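# Lift the carton between both hands and hold it

## Task

Grip the carton between the two hands, raise the entire carton at least three finger-widths above the table and keep it motionless in the air, touching nothing else at the end; if any motor of either hand still shows moving in hand_stopped_by at that point, the goal is not met. Nothing may be pushed or dropped off the table.

## Robot and tools

Robot: a humanoid upper body on a stand past the table's -x edge (x = 0.18 m), facing about +x. Two arms, left_arm (robot's left, +y side, carrying a left hand) and right_arm (-y side, right hand). Each hand has five fingers driven by six motors: little, ring, middle, index, thumb_bend, thumb_turn.

Scene frame: z = 0 is the table top, +z up, +x away from the robot across the table. Result lines give each hand point's position in metres and orientation as quaternion wxyz in this frame. Shoulders sit roughly 0.28 m above the pelvis (which is 0.01 to 0.14 m above the table), 0.06 m toward +x and 0.10 m to either side; a hand point cannot get more than 0.62 m from its shoulder. Printed positions can be slightly off, more so at full reach, and the body may be turned or tilted.

Hand point frame: a point 0.05 m in front of the palm, where a pinch would meet. Its +z runs along straightened fingers (fingertips 0.06 to 0.07 m beyond it), +y points out of the palm, +x runs across the palm toward the little finger on the right hand and toward the thumb on the left hand. A wrist bracket on the little-finger side protrudes 0.03 m past the point along +y and 0.11 m across the palm; it can collide.

execute_actions(actions): a list of actions; each action is a table of 1 to 15 rows, each row one 1/30 s step; a short table repeats its final row to fill 15 steps. Every row is one flat list of 28 numbers in [-1, 1] covering both arms: left_arm dx, dy, dz, rx, ry, rz, then left_gripper little, ring, middle, index, thumb_bend, thumb_turn, force_limit, speed, then the same 14 for right_arm and right_gripper. dx..rz are an offset, not a pose: the target relative to that hand point's measured pose when the action began (for the first action of a call, the last pose reported), expressed in the hand point's own axes. All rows of an action refer to that same start, not to the row before. Scale: 1.0 = 0.6 m for dx, dy, dz and 180 degrees for rx, ry, rz, which form a single rotation vector. Each step the target is clamped to 70 mm and 16 degrees from the current pose, so large offsets take several actions; afterwards an arm only continues to its last clamped target. An empty list just returns state and images.

Hand numbers are absolute targets, not offsets. Fingers and thumb_bend: +1 straight/open, -1 fully curled. thumb_turn: +1 beside the palm, -1 across in front of it. Pinch is about index -0.22, thumb_bend -0.75, thumb_turn -0.57. force_limit maps -1..+1 to about 0..10 N at the fingertip (thumb motors 0..15 N) and only stops closing. speed maps -1..+1 to near zero..full (full travel 0.6 s); close at -0.9 or below for a gentle grip. A motor moves only when its target changes by 0.01 or more; it then runs until it arrives or, when closing, hits force_limit, then locks. To keep a hand unchanged, resend its last eight numbers (or, before any, its hand_measured six plus hand_force_limit and hand_speed). To tighten, raise force_limit and send a target further closed than hand_measured. With the thumb turned fully in front, a whole-hand wrap fits objects 0.035 to 0.08 m wide.

move(target, speed, blocking): target is one 28-number row laid out as above; its offsets are from the most recent reported pose. Each hand point travels in a straight line toward its target, both finishing together, 0.5 to 10 s; speed is m/s, 0.002 to 0.5 (default 0.25), turning at most twice that in rad/s. The gripper numbers are sent at the start. Paths ignore obstacles and the other arm; faster or deeper contact presses harder. blocking=false returns after 0.5 s while motion continues; then only wait or stop are accepted until the end is reported. The extra move: line reports the ending (done, off_target, moving, held, fault) and limits (paced = target clipped, held = steps blocked, after which the arm may jump fast), plus distance from target.

wait(seconds): 0 to 10; lets things run with the last commands held. stop(): brakes a running move, needing some room. zoom_image(camera, region): camera is cam_high (672x504), cam_left_wrist or cam_right_wrist (616x616); region [x0, y0, x1, y1] in pixels from the top-left, at most 504x504. show_instructions(): shows reference pages. finished_scene(scene): ends the current scene by its number; irreversible.

Results: Hand target lines show where each arm is being driven. hand_measured, hand_stopped_by (moving, target, force, stalled, fault) and hand_load_n (fingertip load, positive pushing open) list six motor values. Loads near zero mean the grip is lost. A pose unreachable line means a clearance check altered that arm's command. The simulation keeps running while you compose a reply, holding the last command.

Avoid: arms or hands striking or pressing hard on each other; knocking anything off the table; dropping the carton; contact torques reaching the joint limits (23.5 N m, wrist pitch and yaw 4.7 N m, object weight included), which halts that arm for 10 s; motors overheating (warning from 90 °C, arm drops at 120 °C). Make sure no finger reads moving before finishing.

Each tool is called after "Emit:" by a JSON object that holds its "method" and its "body", one argument or row to a line.

## Session

Emit:
{"method": "execute_actions", "body": {
  "actions": []
}}

Scene clock: 0.00 s.
left_arm: end_effector_position=(+0.1186, +0.1548, +0.5329) hand_measured=(+1.000, +1.000, +1.000, +1.000, +1.000, +1.000) hand_load_n=(+0.0, +0.0, +0.0, +0.0, +0.0, +0.0) hand_stopped_by=(target, target, target, target, target, target) hand_force_limit=0.00 hand_speed=-0.80 end_effector_quat_wxyz=(-0.047, +0.032, -0.083, +0.995) | right_arm: end_effector_position=(+0.1737, -0.0900, +0.5178) hand_measured=(+1.000, +1.000, +1.000, +1.000, +1.000, +1.000) hand_load_n=(+0.0, +0.0, +0.0, +0.0, +0.0, +0.0) hand_stopped_by=(target, target, target, target, target, target) hand_force_limit=0.00 hand_speed=-0.80 end_effector_quat_wxyz=(+0.971, -0.167, +0.067, +0.155)
Joint positions: left_arm=[-0.018  0.41   0.358 -0.623 -0.516 -1.041 -0.165] | right_arm=[-0.199 -0.577 -0.075 -0.471  0.547 -1.013  0.246]
Joint velocities: left_arm=[-0.018 -0.003 -0.002  0.002 -0.008  0.     0.   ] | right_arm=[ 0.008 -0.006  0.009  0.    -0.012  0.     0.   ]
Joint torques (N m, as the arm reports them, + toward a larger angle): no reading
Hand target (left_arm): +0.119, +0.155, +0.533; -0.047, +0.032, -0.083, +0.995
Hand target (right_arm): +0.174, -0.090, +0.518; +0.971, -0.167, +0.067, +0.155

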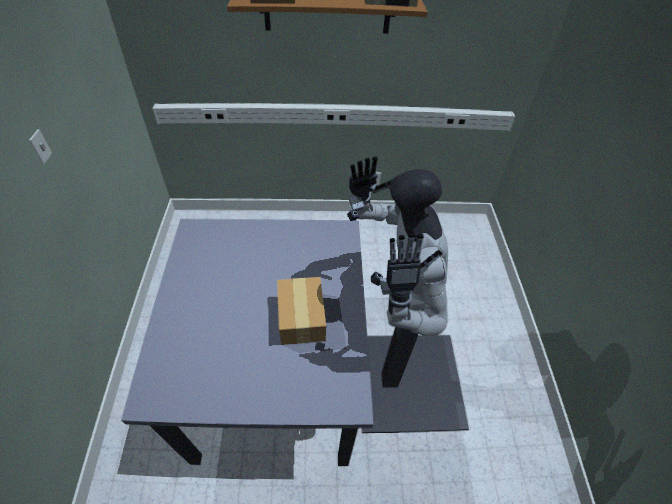

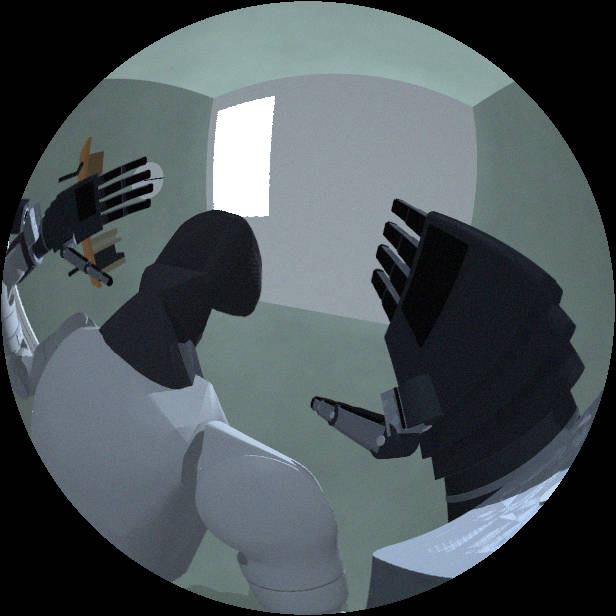

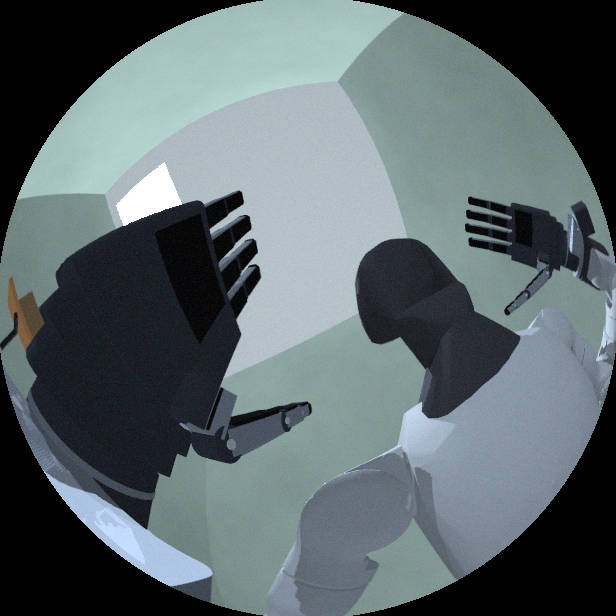

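Emit:
{"method": "move", "body": {
  "target": [-0.522,-0.141,-0.525,-0.02,-0.81,-0.078,1,1,1,1,1,1,0,-0.8,0.394,-0.135,-0.498,0.162,0.772,0.101,1,1,1,1,1,1,0,-0.8],
  "speed": 0.4
}}

Scene clock: 7.23 s.
left_arm: end_effector_position=(+0.4070, +0.3044, +0.2352) hand_measured=(+1.000, +1.000, +1.000, +1.000, +1.000, +1.000) hand_load_n=(+0.0, +0.0, +0.0, +0.0, +0.0, +0.0) hand_stopped_by=(target, target, target, target, target, target) hand_force_limit=0.00 hand_speed=-0.80 end_effector_quat_wxyz=(+0.010, +0.962, -0.001, +0.274) | right_arm: end_effector_position=(+0.3941, -0.2046, +0.2098) hand_measured=(+1.000, +1.000, +1.000, +1.000, +1.000, +1.000) hand_load_n=(+0.0, +0.0, +0.0, +0.0, +0.0, +0.0) hand_stopped_by=(target, target, target, target, target, target) hand_force_limit=0.00 hand_speed=-0.80 end_effector_quat_wxyz=(+0.249, -0.016, +0.968, -0.015)
Joint positions: left_arm=[-1.062  1.287 -0.54   0.572 -0.952  1.1   -0.469] | right_arm=[-0.583 -1.417  0.265  0.002  1.844  1.069 -0.519]
Joint velocities: left_arm=[-0.026  0.005 -0.017  0.015  0.008 -0.005 -0.02 ] | right_arm=[-0.009 -0.014  0.     0.    -0.003  0.     0.   ]
Joint torques (N m, as the arm reports them, + toward a larger angle): left_arm=[-6.43  3.75  1.55 -0.28  0.59 -0.58 -0.15] | right_arm=[-5.46 -6.61 -2.2  -0.59  0.68 -0.59 -0.09]
Hand target (left_arm): +0.407, +0.304, +0.235; +0.009, +0.962, -0.002, +0.274
Hand target (right_arm): +0.394, -0.204, +0.209; +0.248, -0.015, +0.969, -0.014
Off the commanded pose (left_arm): 0.023 m, 2 deg.
Off the commanded pose (right_arm): 0.013 m, 3 deg.
move: off_target (left_arm, right_arm)

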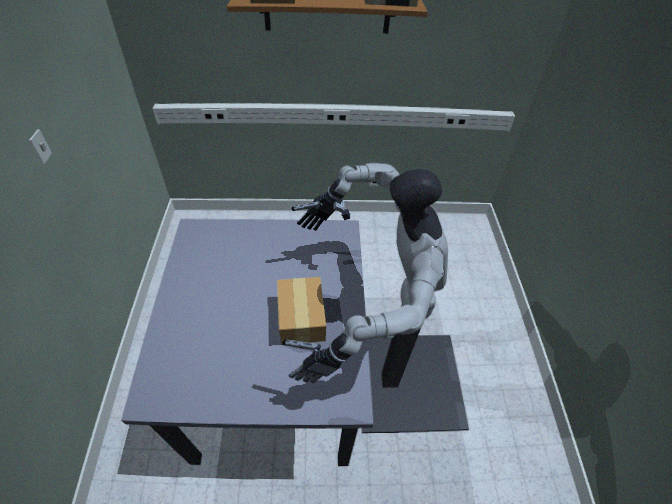

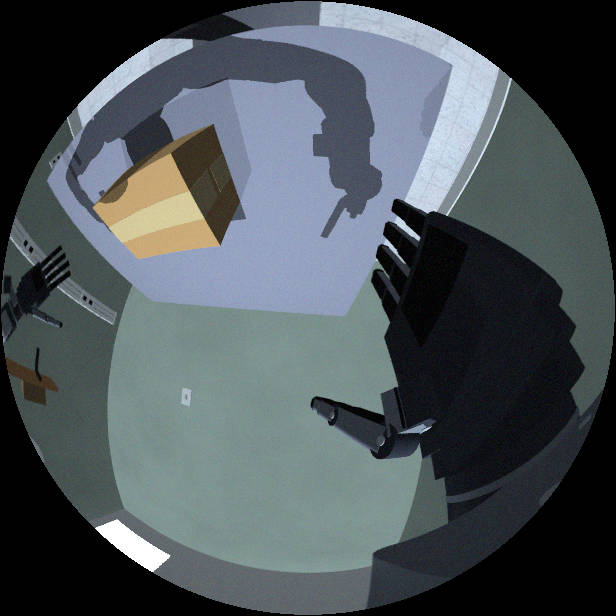

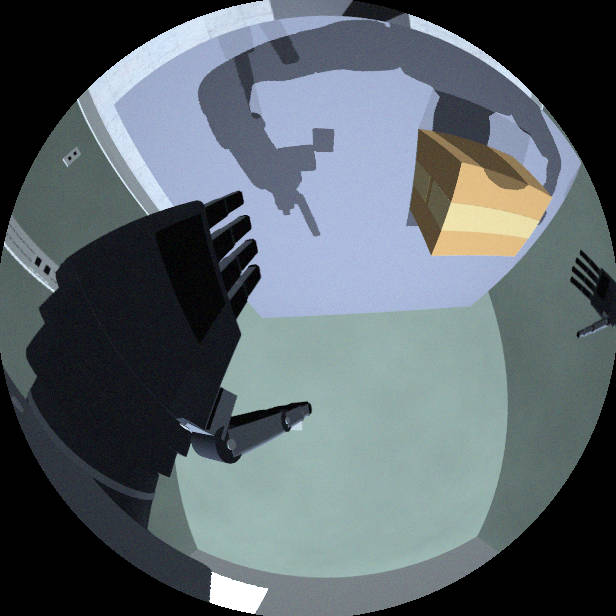

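Emit:
{"method": "move", "body": {
  "target": [-0.091,0.14,0.218,0,0,0,0.7,0.7,0.7,0.7,1,1,0,0,0.04,0.19,0.196,0,0,0,0.7,0.7,0.7,0.7,1,1,0,0],
  "speed": 0.2
}}

Scene clock: 8.70 s.
left_arm: end_effector_position=(+0.4240, +0.2271, +0.0887) hand_measured=(+0.700, +0.700, +0.700, +0.700, +1.000, +1.000) hand_load_n=(+0.0, +0.0, +0.0, +0.0, +0.0, +0.0) hand_stopped_by=(target, target, target, target, target, target) hand_force_limit=0.00 hand_speed=0.00 end_effector_quat_wxyz=(+0.006, +0.964, +0.006, +0.264) | right_arm: end_effector_position=(+0.4358, -0.0867, +0.1036) hand_measured=(+0.700, +0.700, +0.700, +0.700, +1.000, +1.000) hand_load_n=(+0.0, +0.0, +0.0, +0.0, +0.0, +0.0) hand_stopped_by=(target, target, target, target, target, target) hand_force_limit=0.00 hand_speed=0.00 end_effector_quat_wxyz=(+0.260, -0.017, +0.965, -0.008)
Joint positions: left_arm=[-0.861  0.794 -0.542  0.739 -0.943  0.761 -0.093] | right_arm=[-0.805 -0.73   0.59   0.283  1.476  0.814 -0.713]
Joint velocities: left_arm=[ 0.003 -0.009 -0.002  0.     0.011  0.     0.   ] | right_arm=[ 0.002 -0.002 -0.008  0.006  0.     0.     0.   ]
Joint torques (N m, as the arm reports them, + toward a larger angle): left_arm=[-6.98  3.4   1.15 -1.15  0.35 -0.62 -0.16] | right_arm=[-7.52 -4.32 -1.57 -1.86  0.13 -0.76  0.21]
Hand target (left_arm): +0.424, +0.228, +0.088; +0.005, +0.965, +0.005, +0.264
Hand target (right_arm): +0.437, -0.087, +0.104; +0.262, -0.018, +0.965, -0.010
Off the commanded pose (left_arm): 0.013 m, 1 deg.
Off the commanded pose (right_arm): 0.017 m, 1 deg.
move: off_target (left_arm, right_arm)

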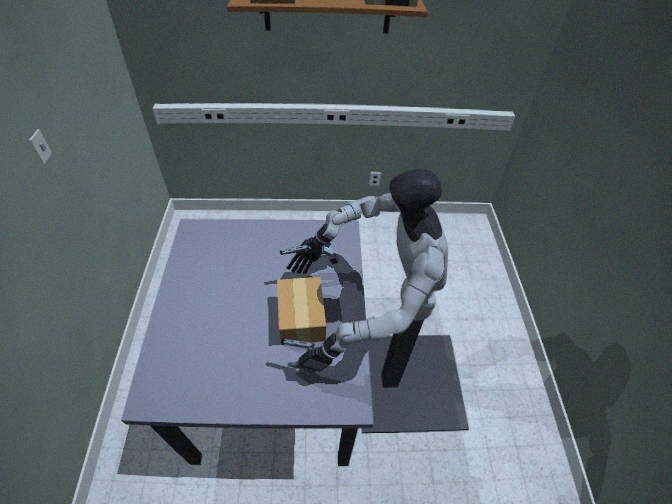

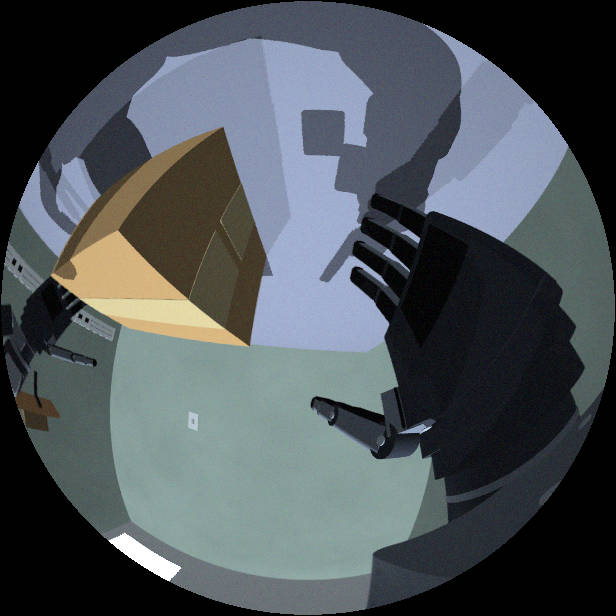

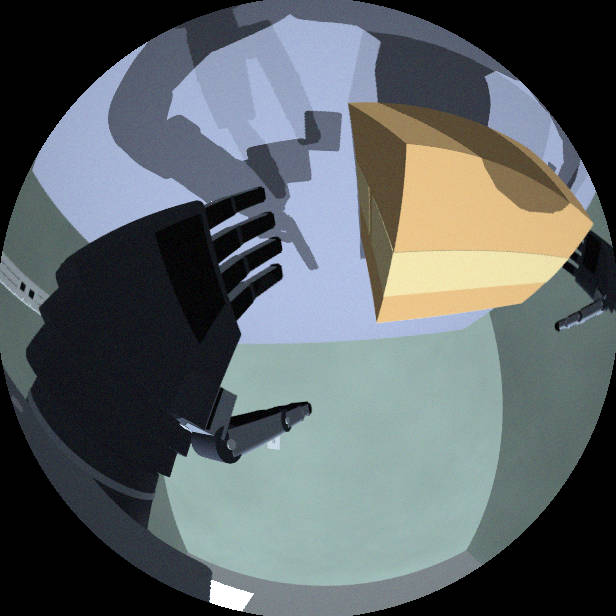

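Close in, lowering the right and moving left forward a bit.

Emit:
{"method": "move", "body": {
  "target": [0.02,0.2,0.02,0,0,0,0.7,0.7,0.7,0.7,1,1,0,0,0.015,0.2,0.035,0,0,0,0.7,0.7,0.7,0.7,1,1,0,0],
  "speed": 0.07
}}

Scene clock: 10.83 s.
left_arm: end_effector_position=(+0.4386, +0.1354, +0.0785) hand_measured=(+0.700, +0.700, +0.700, +0.700, +1.000, +1.000) hand_load_n=(+0.0, +0.0, +1.5, +3.5, +0.0, +0.0) hand_stopped_by=(target, target, target, target, target, target) hand_force_limit=0.00 hand_speed=0.00 end_effector_quat_wxyz=(-0.034, +0.965, +0.011, +0.260) | right_arm: end_effector_position=(+0.4462, +0.0032, +0.0796) hand_measured=(+0.700, +0.700, +0.700, +0.700, +1.000, +1.000) hand_load_n=(+0.0, +2.0, +0.0, +0.0, +0.0, +0.0) hand_stopped_by=(target, target, target, target, target, target) hand_force_limit=0.00 hand_speed=0.00 end_effector_quat_wxyz=(+0.267, -0.006, +0.963, -0.047)
Joint positions: left_arm=[-0.874  0.508 -0.47   0.559 -1.032  0.882  0.448] | right_arm=[-0.96  -0.289  0.675  0.589  1.338  0.664 -0.925]
Joint velocities: left_arm=[ 0.006 -0.009  0.009  0.003  0.005  0.     0.   ] | right_arm=[-0.011  0.012 -0.014  0.046 -0.032  0.     0.024]
Joint torques (N m, as the arm reports them, + toward a larger angle): left_arm=[-7.38 -0.2   0.86 -3.48 -0.89 -0.24 -0.91] | right_arm=[-9.29  1.97 -1.14 -3.6   1.13 -0.9   1.79]
Hand target (left_arm): +0.434, +0.107, +0.079; +0.005, +0.967, -0.001, +0.255
Hand target (right_arm): +0.441, +0.033, +0.088; +0.267, -0.016, +0.963, -0.005
Off the commanded pose (left_arm): 0.029 m, 5 deg.
Off the commanded pose (right_arm): 0.032 m, 5 deg.
move: off_target (left_arm, right_arm)

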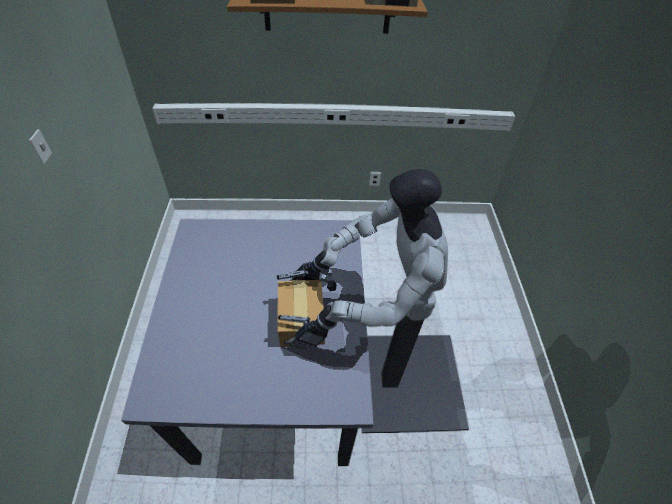

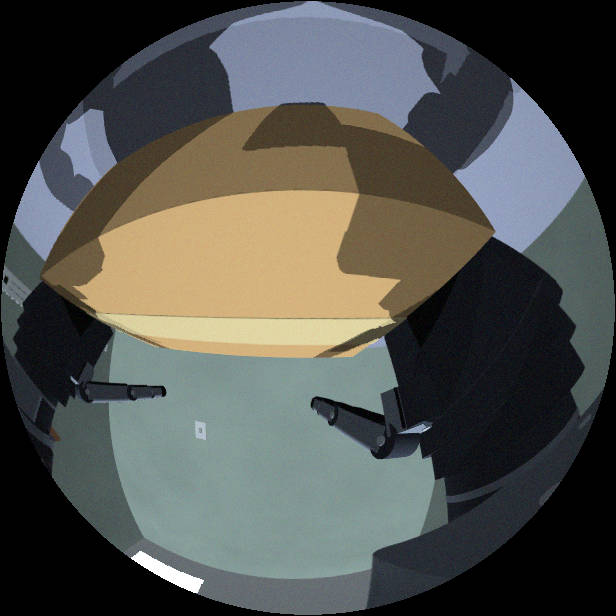

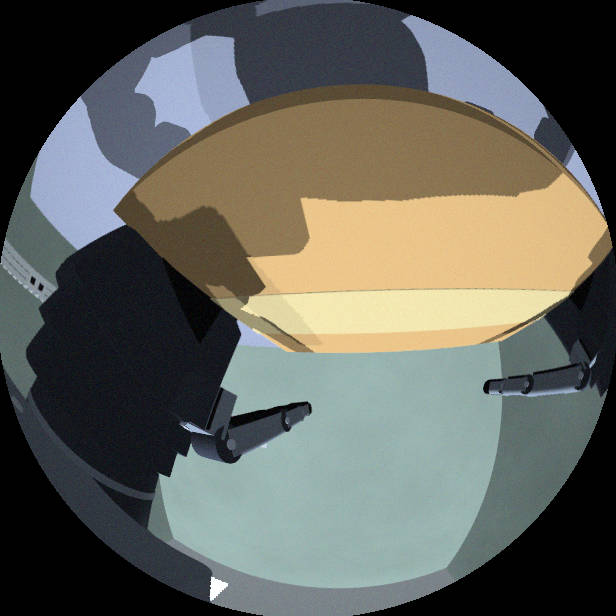

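Emit:
{"method": "execute_actions", "body": {
  "actions": [
    [[0,0.07,0,-0.04,0,0,0.6,0.6,0.6,0.6,1,1,0,-0.5,0,0.07,0,-0.04,0,0,0.6,0.6,0.6,0.6,1,1,0,-0.5]],
    [[0.015,0.07,-0.045,-0.04,0,0,0.6,0.6,0.6,0.6,1,1,0,-0.5,-0.015,0.07,-0.045,-0.04,0,0,0.6,0.6,0.6,0.6,1,1,0,-0.5]],
    [[0.015,0.07,-0.045,-0.04,0,0,0.6,0.6,0.6,0.6,1,1,0,-0.5,-0.015,0.07,-0.045,-0.04,0,0,0.6,0.6,0.6,0.6,1,1,0,-0.5]],
    [[0.015,0.07,-0.045,-0.04,0,0,0.6,0.6,0.6,0.6,1,1,0,-0.5,-0.015,0.07,-0.045,-0.04,0,0,0.6,0.6,0.6,0.6,1,1,0,-0.5]],
    [[0.015,0.07,-0.045,-0.04,0,0,0.6,0.6,0.6,0.6,1,1,0,-0.5,-0.015,0.07,-0.045,-0.04,0,0,0.6,0.6,0.6,0.6,1,1,0,-0.5]]
  ]
}}

Emit:
{"method": "wait", "body": {
  "seconds": 2
}}

Scene clock: 13.53 s.
left_arm: end_effector_position=(+0.4453, +0.1344, +0.1580) hand_measured=(+0.600, +0.600, +0.602, +0.600, +1.000, +1.000) hand_load_n=(+0.0, +1.5, +7.5, +0.5, +0.0, +0.0) hand_stopped_by=(target, target, target, target, target, target) hand_force_limit=0.00 hand_speed=-0.50 end_effector_quat_wxyz=(-0.022, +0.961, +0.026, +0.273) | right_arm: end_effector_position=(+0.4595, -0.0084, +0.1080) hand_measured=(+0.600, +0.676, +0.602, +0.600, +1.000, +1.000) hand_load_n=(+4.0, +0.0, +5.5, +0.0, +0.0, +0.0) hand_stopped_by=(target, force, target, target, target, target) hand_force_limit=0.00 hand_speed=-0.50 end_effector_quat_wxyz=(+0.254, +0.008, +0.965, -0.061)
Joint positions: left_arm=[-0.907  0.52  -0.143  0.273 -1.218  1.263  0.764] | right_arm=[-1.011 -0.273  0.471  0.564  1.314  0.856 -1.033]
Joint velocities: left_arm=[-0.009 -0.015  0.043 -0.015  0.003  0.039  0.   ] | right_arm=[ 0.015  0.014 -0.02  -0.005 -0.025  0.02  -0.009]
Joint torques (N m, as the arm reports them, + toward a larger angle): left_arm=[-10.07  -1.13   1.11  -5.82  -2.75  -0.63  -1.6 ] | right_arm=[-11.62   3.27  -1.35  -5.56   2.07  -0.72   2.73]
Hand target (left_arm): +0.440, +0.090, +0.168; +0.042, +0.961, -0.002, +0.275
Hand target (right_arm): +0.452, +0.033, +0.121; +0.256, -0.013, +0.967, -0.003
Off the commanded pose (left_arm): 0.045 m, 8 deg.
Off the commanded pose (right_arm): 0.046 m, 7 deg.

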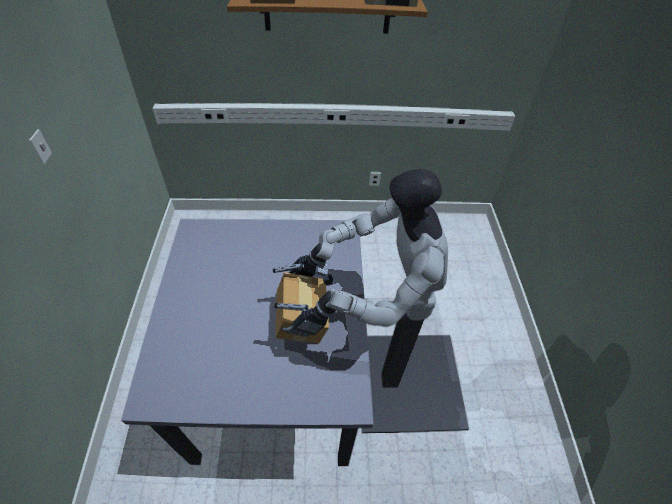

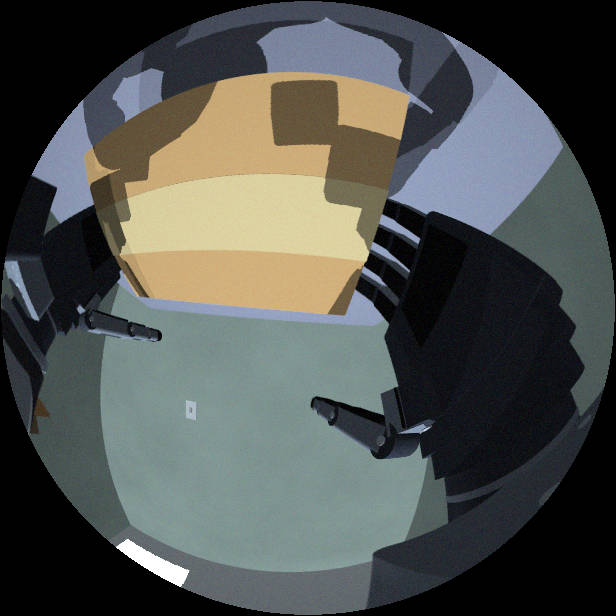

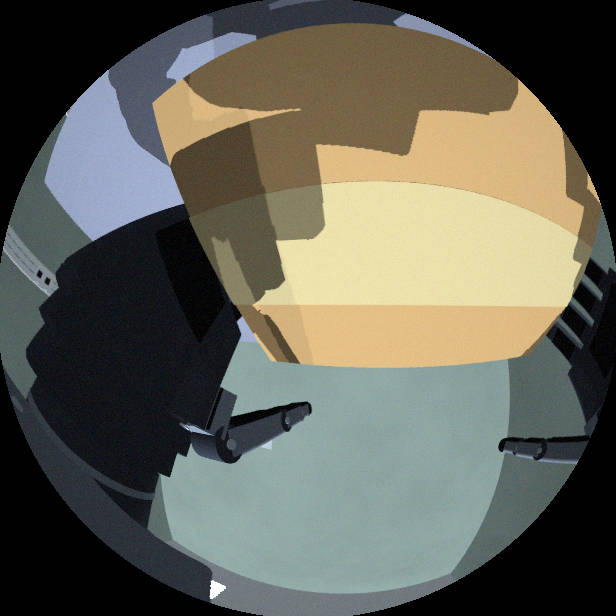

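Scene clock: 15.53 s.
left_arm: end_effector_position=(+0.4454, +0.1341, +0.1586) hand_measured=(+0.600, +0.600, +0.602, +0.600, +1.000, +1.000) hand_load_n=(+0.0, +1.5, +7.5, +0.0, +0.0, +0.0) hand_stopped_by=(target, target, target, target, target, target) hand_force_limit=0.00 hand_speed=-0.50 end_effector_quat_wxyz=(-0.022, +0.961, +0.026, +0.273) | right_arm: end_effector_position=(+0.4596, -0.0086, +0.1080) hand_measured=(+0.600, +0.676, +0.602, +0.600, +1.000, +1.000) hand_load_n=(+3.5, +0.0, +5.5, +0.0, +0.0, +0.0) hand_stopped_by=(target, force, target, target, target, target) hand_force_limit=0.00 hand_speed=-0.50 end_effector_quat_wxyz=(+0.254, +0.008, +0.965, -0.062)
Joint positions: left_arm=[-0.907  0.519 -0.141  0.271 -1.218  1.264  0.764] | right_arm=[-1.011 -0.272  0.47   0.564  1.313  0.857 -1.034]
Joint velocities: left_arm=[ 0.002  0.     0.005  0.006 -0.005  0.     0.   ] | right_arm=[-0.014  0.     0.003 -0.008 -0.005  0.     0.   ]
Joint torques (N m, as the arm reports them, + toward a larger angle): left_arm=[-10.05  -1.11   1.04  -5.78  -2.73  -0.62  -1.6 ] | right_arm=[-11.64   3.19  -1.19  -5.47   2.08  -0.74   2.75]
Hand target (left_arm): +0.440, +0.090, +0.168; +0.042, +0.961, -0.002, +0.275
Hand target (right_arm): +0.452, +0.033, +0.121; +0.256, -0.013, +0.967, -0.003
Off the commanded pose (left_arm): 0.045 m, 8 deg.
Off the commanded pose (right_arm): 0.046 m, 7 deg.
wait: 2.00 s; at rest by 0.17 s

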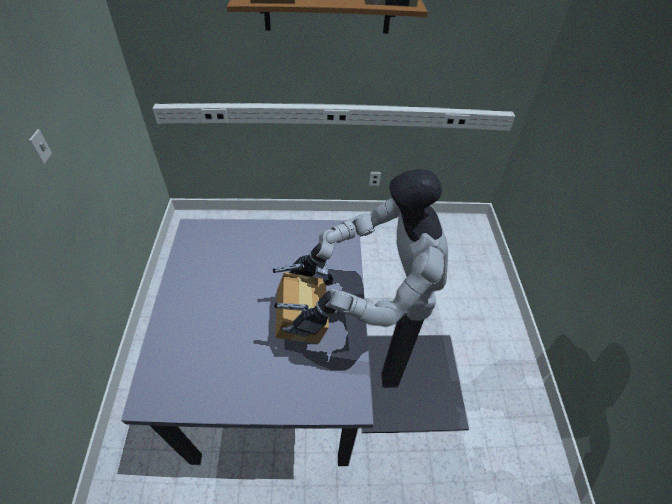

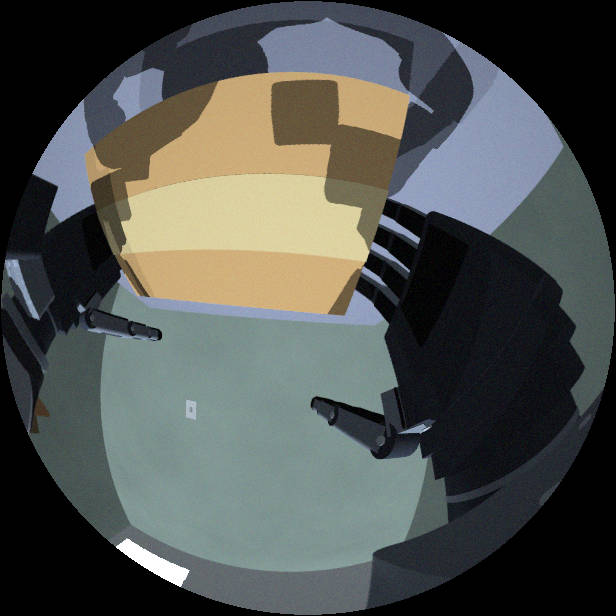

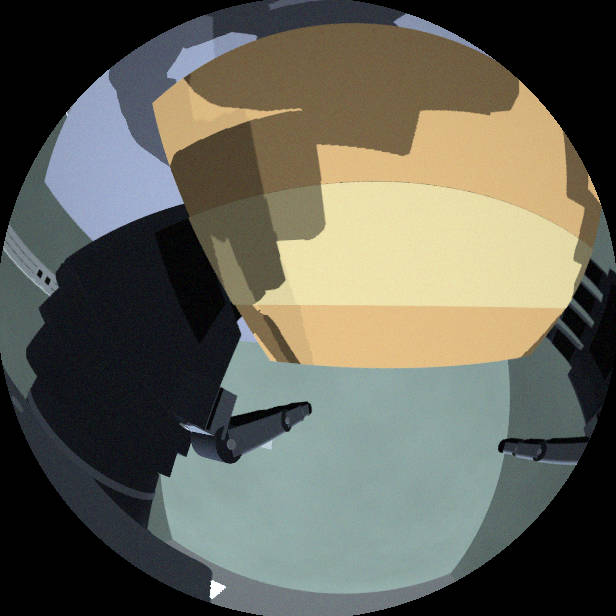

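Emit:
{"method": "move", "body": {
  "target": [-0.097,-0.05,0.078,-0.04,0.06,0,0.6,0.6,0.6,0.6,1,1,0,-0.5,0.067,-0.05,0,-0.04,-0.06,0,0.6,0.6,0.6,0.6,1,1,0,-0.5],
  "speed": 0.08
}}

Emit:
{"method": "execute_actions", "body": {
  "actions": [
    [[0,0.06,0,0,0,0,0.6,0.6,0.6,0.6,1,1,0,-0.5,0,0.06,0,0,0,0,0.6,0.6,0.6,0.6,1,1,0,-0.5]],
    [[0,0.1,0,-0.05,0,0,0.6,0.6,0.6,0.6,1,1,0,-0.5,0,0.1,0,-0.05,0,0,0.6,0.6,0.6,0.6,1,1,0,-0.5]],
    [[0.02,0.1,-0.035,-0.05,0,0,0.6,0.6,0.6,0.6,1,1,0,-0.5,-0.03,0.1,-0.06,-0.05,0,0,0.6,0.6,0.6,0.6,1,1,0,-0.5]],
    [[0.02,0.1,-0.035,-0.05,0,0,0.6,0.6,0.6,0.6,1,1,0,-0.5,-0.03,0.1,-0.06,-0.05,0,0,0.6,0.6,0.6,0.6,1,1,0,-0.5]]
  ]
}}

Scene clock: 17.57 s.
left_arm: end_effector_position=(+0.4240, +0.1768, +0.0894) hand_measured=(+0.600, +0.600, +0.600, +0.600, +1.000, +1.000) hand_load_n=(+0.0, +0.0, +0.0, +0.0, +0.0, +0.0) hand_stopped_by=(target, target, target, target, target, target) hand_force_limit=0.00 hand_speed=-0.50 end_effector_quat_wxyz=(+0.027, +0.930, +0.024, +0.365) | right_arm: end_effector_position=(+0.4185, -0.0339, +0.0896) hand_measured=(+0.600, +0.676, +0.600, +0.600, +1.000, +1.000) hand_load_n=(+0.0, +0.0, +0.0, +0.0, +0.0, +0.0) hand_stopped_by=(target, force, target, target, target, target) hand_force_limit=0.00 hand_speed=-0.50 end_effector_quat_wxyz=(+0.338, -0.009, +0.941, +0.002)
Joint positions: left_arm=[-0.565  0.633 -0.335  0.414 -0.863  0.58   0.114] | right_arm=[-0.586 -0.477  0.544  0.135  1.147  0.619 -0.784]
Joint velocities: left_arm=[ 0.     0.    -0.009  0.    -0.011 -0.009  0.   ] | right_arm=[ 0.     0.008  0.005 -0.005 -0.002  0.     0.   ]
Joint torques (N m, as the arm reports them, + toward a larger angle): left_arm=[-5.99  2.57  1.19 -2.3   0.32 -0.85 -0.19] | right_arm=[-6.39 -2.79 -1.   -2.96 -0.08 -0.92  0.22]
Hand target (left_arm): +0.424, +0.176, +0.089; +0.028, +0.930, +0.022, +0.366
Hand target (right_arm): +0.419, -0.034, +0.091; +0.340, -0.011, +0.940, +0.002
Off the commanded pose (left_arm): 0.013 m, 2 deg.
Off the commanded pose (right_arm): 0.007 m, 1 deg.
move: off_target (left_arm, right_arm)

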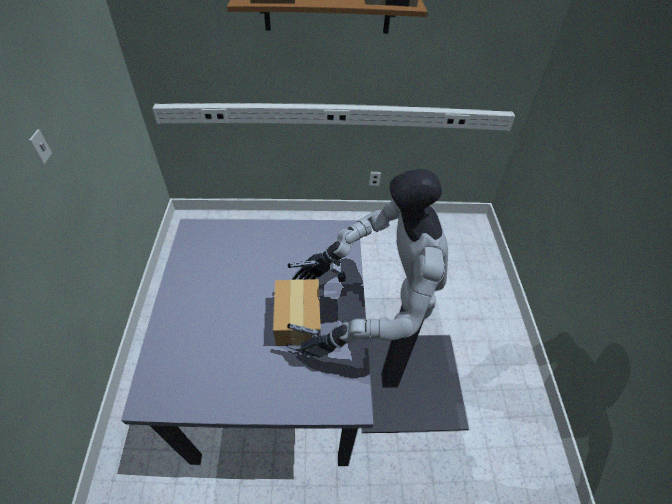

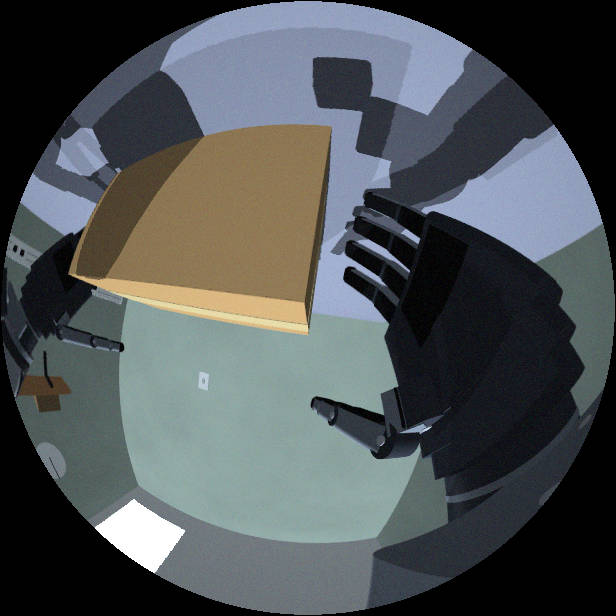

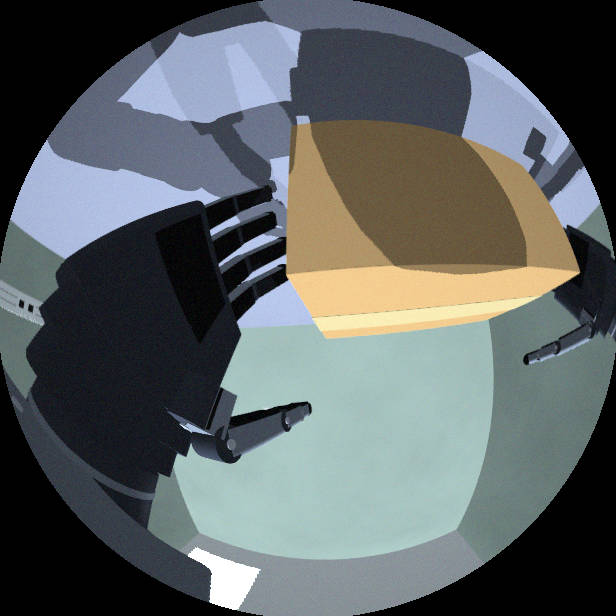

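Scene clock: 19.57 s.
left_arm: end_effector_position=(+0.4293, +0.1574, +0.1053) hand_measured=(+0.600, +0.600, +0.602, +0.602, +1.000, +1.000) hand_load_n=(+0.0, +0.0, +5.5, +7.5, +0.0, +0.0) hand_stopped_by=(target, target, target, target, target, target) hand_force_limit=0.00 hand_speed=-0.50 end_effector_quat_wxyz=(-0.029, +0.935, +0.011, +0.354) | right_arm: end_effector_position=(+0.4500, +0.0032, +0.1381) hand_measured=(+0.602, +0.676, +0.602, +0.600, +1.000, +1.000) hand_load_n=(+10.0, +0.0, +3.0, +0.0, +0.0, +0.0) hand_stopped_by=(target, force, target, target, target, target) hand_force_limit=0.00 hand_speed=-0.50 end_effector_quat_wxyz=(+0.368, -0.001, +0.929, -0.030)
Joint positions: left_arm=[-0.596  0.577 -0.3    0.21  -0.874  0.8    0.386] | right_arm=[-0.767 -0.302  0.482  0.155  1.14   0.741 -1.028]
Joint velocities: left_arm=[ 0.006  0.011  0.012 -0.034  0.006  0.018  0.   ] | right_arm=[ 0.009  0.008 -0.031 -0.017 -0.005  0.042 -0.023]
Joint torques (N m, as the arm reports them, + toward a larger angle): left_arm=[-9.17 -1.7   0.16 -8.84 -2.46 -1.36 -2.17] | right_arm=[-12.25   5.61  -0.34  -7.19   2.57  -1.69   4.2 ]
Hand target (left_arm): +0.422, +0.100, +0.114; +0.053, +0.934, -0.017, +0.354
Hand target (right_arm): +0.436, +0.058, +0.159; +0.369, -0.029, +0.927, +0.056
Off the commanded pose (left_arm): 0.059 m, 10 deg.
Off the commanded pose (right_arm): 0.064 m, 11 deg.

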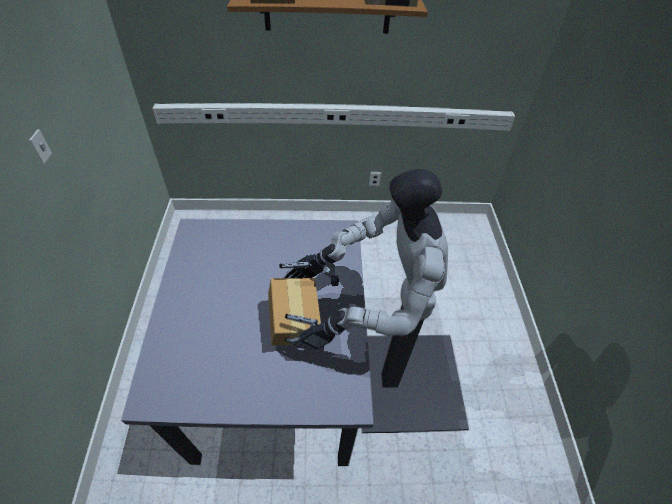

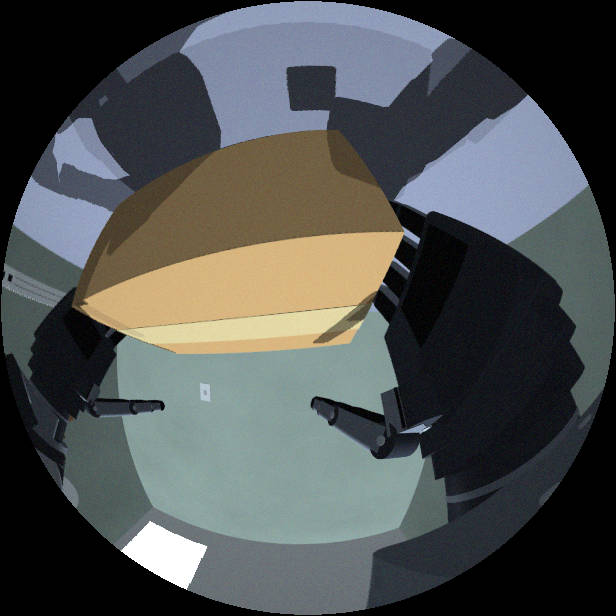

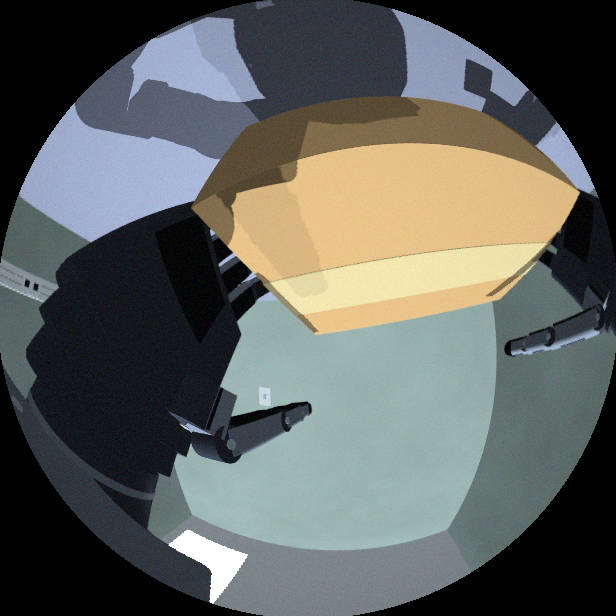

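Emit:
{"method": "execute_actions", "body": {
  "actions": [
    [[0.04,0.09,-0.045,-0.04,0,0,0.6,0.6,0.6,0.6,1,1,0,-0.5,-0.01,0.09,-0.035,-0.04,0,0,0.6,0.6,0.6,0.6,1,1,0,-0.5]],
    [[0.04,0.09,-0.045,-0.04,0,0,0.6,0.6,0.6,0.6,1,1,0,-0.5,-0.02,0.09,-0.05,-0.04,0,0,0.6,0.6,0.6,0.6,1,1,0,-0.5]],
    [[0.04,0.09,-0.045,-0.04,0,0,0.6,0.6,0.6,0.6,1,1,0,-0.5,-0.02,0.09,-0.05,-0.04,0,0,0.6,0.6,0.6,0.6,1,1,0,-0.5]]
  ]
}}

Scene clock: 21.13 s.
left_arm: end_effector_position=(+0.4538, +0.1500, +0.1851) hand_measured=(+0.600, +0.600, +0.602, +0.600, +1.000, +1.000) hand_load_n=(+0.0, +0.0, +11.0, +1.0, +0.0, +0.0) hand_stopped_by=(target, target, target, target, target, target) hand_force_limit=0.00 hand_speed=-0.50 end_effector_quat_wxyz=(-0.091, +0.929, +0.027, +0.357) | right_arm: end_effector_position=(+0.4668, +0.0112, +0.1815) hand_measured=(+0.600, +0.676, +0.602, +0.600, +1.000, +1.000) hand_load_n=(+1.0, +0.0, +11.0, +0.0, +0.0, +0.0) hand_stopped_by=(target, force, target, target, target, target) hand_force_limit=0.00 hand_speed=-0.50 end_effector_quat_wxyz=(+0.384, +0.038, +0.920, -0.072)
Joint positions: left_arm=[-0.806  0.455 -0.061  0.017 -1.033  1.273  0.833] | right_arm=[-0.888 -0.174  0.395  0.156  1.162  0.82  -1.29 ]
Joint velocities: left_arm=[ 0.044 -0.037  0.037 -0.003  0.     0.085  0.   ] | right_arm=[ 0.077  0.021  0.     0.009  0.005  0.039 -0.007]
Joint torques (N m, as the arm reports them, + toward a larger angle): left_arm=[-11.31  -1.79   0.2   -7.33  -3.2   -1.44  -1.93] | right_arm=[-13.01   5.51   0.51  -6.23   2.22  -1.07   3.92]
Hand target (left_arm): +0.445, +0.094, +0.190; -0.010, +0.934, -0.012, +0.356
Hand target (right_arm): +0.450, +0.062, +0.192; +0.381, -0.002, +0.925, -0.001
Off the commanded pose (left_arm): 0.056 m, 10 deg.
Off the commanded pose (right_arm): 0.057 m, 10 deg.

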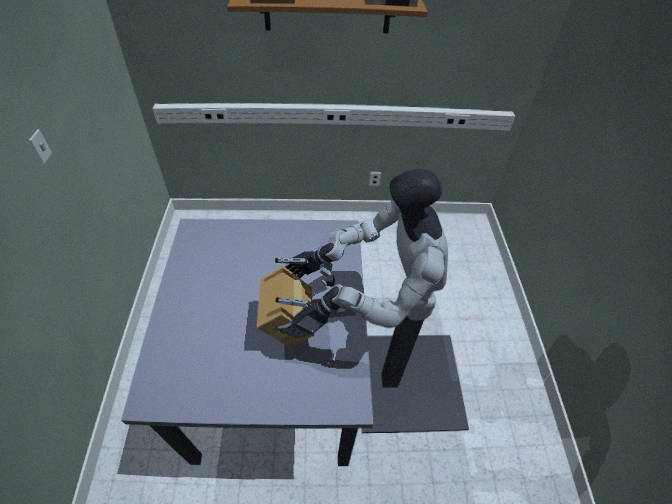

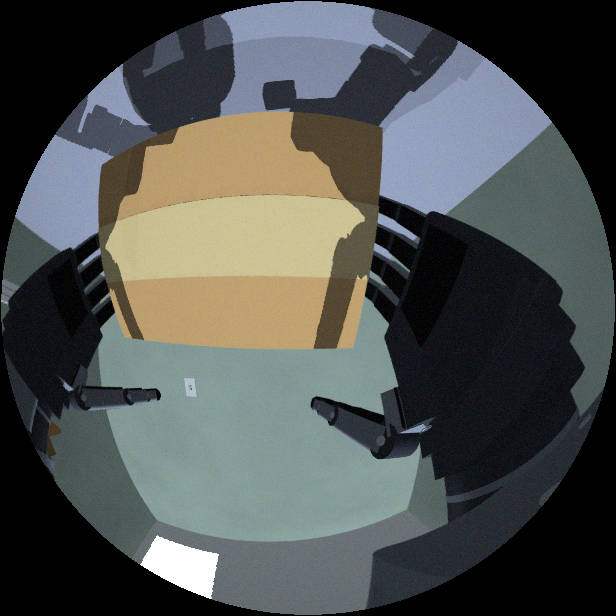

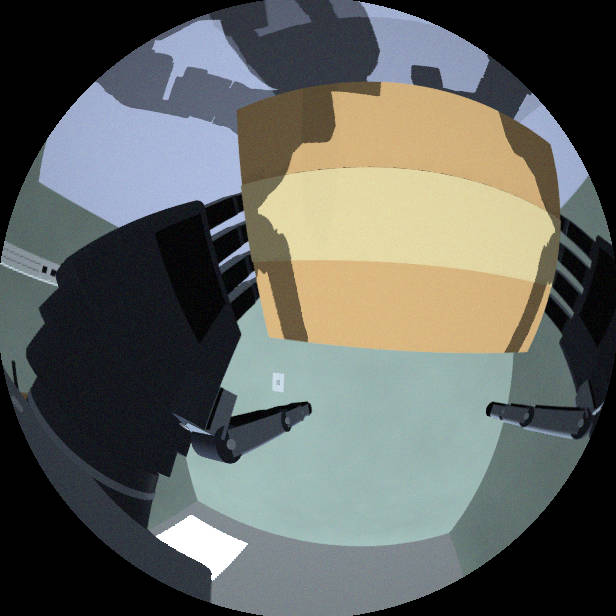

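Emit:
{"method": "execute_actions", "body": {
  "actions": [
    [[0.01,0.08,-0.02,-0.055,0,0,0.35,0.35,0.6,0.35,1,1,0,-0.5,-0.01,0.08,-0.03,-0.05,0,0,0.35,0.35,0.6,0.35,1,1,0,-0.5]],
    [[0.03,0.08,-0.05,-0.055,0,0,0.35,0.35,0.6,0.35,1,1,0,-0.5,-0.03,0.08,-0.06,-0.05,0,0,0.35,0.35,0.6,0.35,1,1,0,-0.5]],
    [[0.03,0.08,-0.05,-0.055,0,0,0.35,0.35,0.6,0.35,1,1,0,-0.5,-0.03,0.08,-0.06,-0.05,0,0,0.35,0.35,0.6,0.35,1,1,0,-0.5]],
    [[0.03,0.08,-0.05,-0.055,0,0,0.35,0.35,0.6,0.35,1,1,0,-0.5,-0.03,0.08,-0.06,-0.05,0,0,0.35,0.35,0.6,0.35,1,1,0,-0.5]]
  ]
}}

Emit:
{"method": "wait", "body": {
  "seconds": 2
}}

Scene clock: 26.93 s.
left_arm: end_effector_position=(+0.4703, +0.1531, +0.2582) hand_measured=(+0.466, +0.550, +0.600, +0.524, +1.000, +1.000) hand_load_n=(+9.0, +0.0, +0.0, +3.0, +0.0, +0.0) hand_stopped_by=(force, force, target, force, target, target) hand_force_limit=0.00 hand_speed=-0.50 end_effector_quat_wxyz=(-0.069, +0.929, +0.048, +0.359) | right_arm: end_effector_position=(+0.4961, +0.0048, +0.2601) hand_measured=(+0.578, +0.576, +0.600, +0.548, +1.000, +1.000) hand_load_n=(+8.5, +4.5, +0.0, +0.0, +0.0, +0.0) hand_stopped_by=(force, force, target, force, target, target) hand_force_limit=0.00 hand_speed=-0.50 end_effector_quat_wxyz=(+0.406, +0.074, +0.908, -0.072)
Joint positions: left_arm=[-1.079  0.352  0.276  0.091 -1.147  1.637  1.068] | right_arm=[-1.105 -0.117  0.165  0.177  1.237  1.001 -1.468]
Joint velocities: left_arm=[ 0.028 -0.015  0.006  0.054 -0.058  0.031  0.048] | right_arm=[ 0.08   0.038 -0.038 -0.003 -0.02   0.054  0.   ]
Joint torques (N m, as the arm reports them, + toward a larger angle): left_arm=[-12.67  -1.5    0.04  -4.75  -4.43  -1.38  -1.93] | right_arm=[-13.93   4.56   0.23  -5.63   2.92  -1.12   3.81]
Hand target (left_arm): +0.465, +0.100, +0.265; +0.007, +0.932, +0.002, +0.363
Hand target (right_arm): +0.481, +0.054, +0.270; +0.404, +0.033, +0.914, -0.002
Off the commanded pose (left_arm): 0.053 m, 10 deg.
Off the commanded pose (right_arm): 0.055 m, 10 deg.
joint sent to its limit (left arm) — the command would take joint 6 (wrist pitch) past its upper limit, so that joint was sent only as far as its limit.

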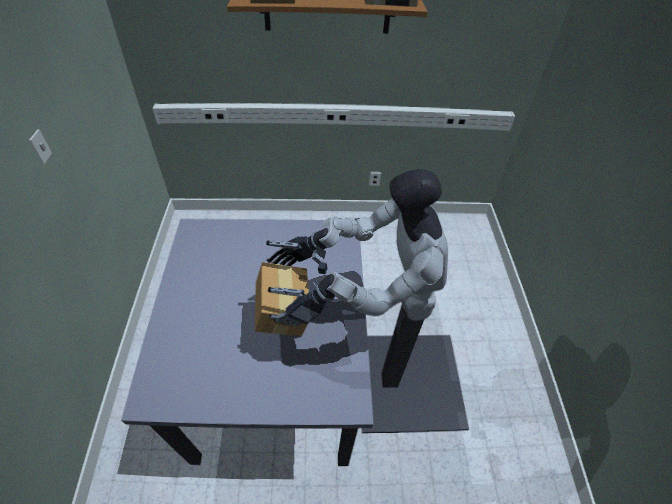

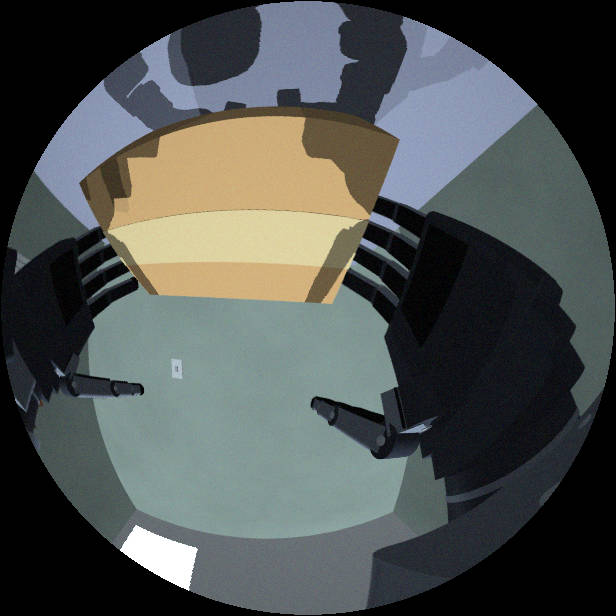

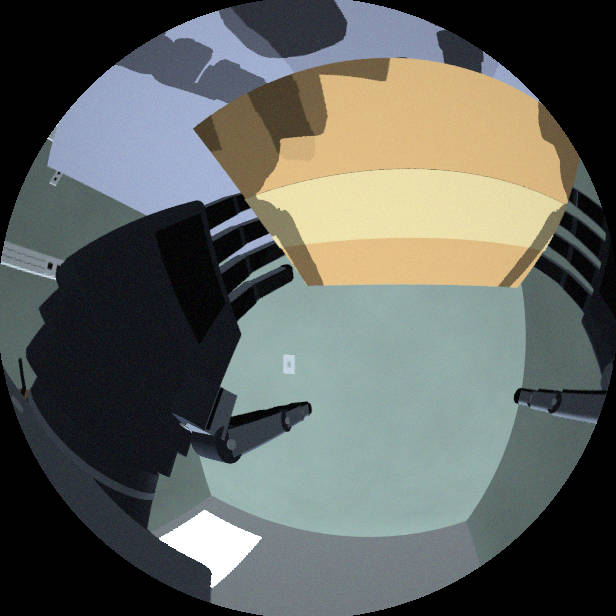

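Scene clock: 28.93 s.
left_arm: end_effector_position=(+0.4698, +0.1526, +0.2573) hand_measured=(+0.466, +0.550, +0.600, +0.524, +1.000, +1.000) hand_load_n=(+9.0, +0.0, +0.0, +3.0, +0.0, +0.0) hand_stopped_by=(force, force, target, force, target, target) hand_force_limit=0.00 hand_speed=-0.50 end_effector_quat_wxyz=(-0.069, +0.930, +0.047, +0.358) | right_arm: end_effector_position=(+0.4957, +0.0043, +0.2590) hand_measured=(+0.578, +0.576, +0.600, +0.548, +1.000, +1.000) hand_load_n=(+8.5, +4.5, +0.0, +0.0, +0.0, +0.0) hand_stopped_by=(force, force, target, force, target, target) hand_force_limit=0.00 hand_speed=-0.50 end_effector_quat_wxyz=(+0.405, +0.074, +0.909, -0.072)
Joint positions: left_arm=[-1.078  0.351  0.276  0.093 -1.15   1.638  1.07 ] | right_arm=[-1.103 -0.116  0.163  0.177  1.235  1.003 -1.468]
Joint velocities: left_arm=[-0.003 -0.003 -0.008 -0.002  0.005  0.     0.   ] | right_arm=[-0.011 -0.005 -0.009  0.008  0.003  0.     0.   ]
Joint torques (N m, as the arm reports them, + toward a larger angle): left_arm=[-12.62  -1.54   0.04  -4.75  -4.3   -1.37  -1.9 ] | right_arm=[-13.99   4.71   0.34  -5.63   2.96  -1.09   3.82]
Hand target (left_arm): +0.465, +0.100, +0.265; +0.007, +0.932, +0.002, +0.363
Hand target (right_arm): +0.481, +0.054, +0.270; +0.404, +0.033, +0.914, -0.002
Off the commanded pose (left_arm): 0.053 m, 10 deg.
Off the commanded pose (right_arm): 0.056 m, 10 deg.
wait: 2.00 s; at rest by 0.17 s

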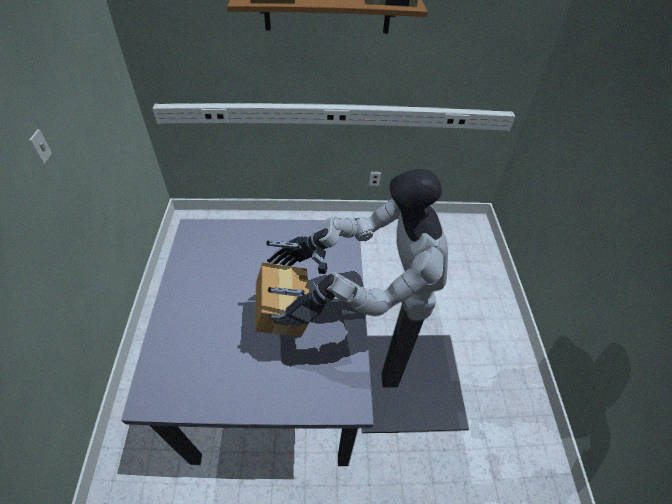

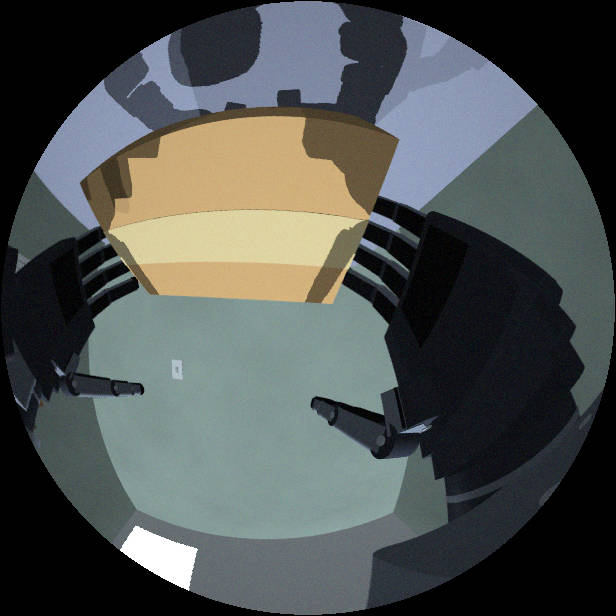

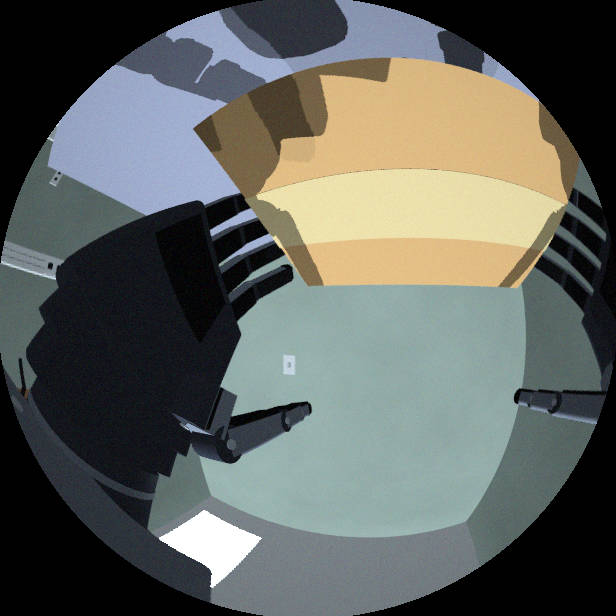

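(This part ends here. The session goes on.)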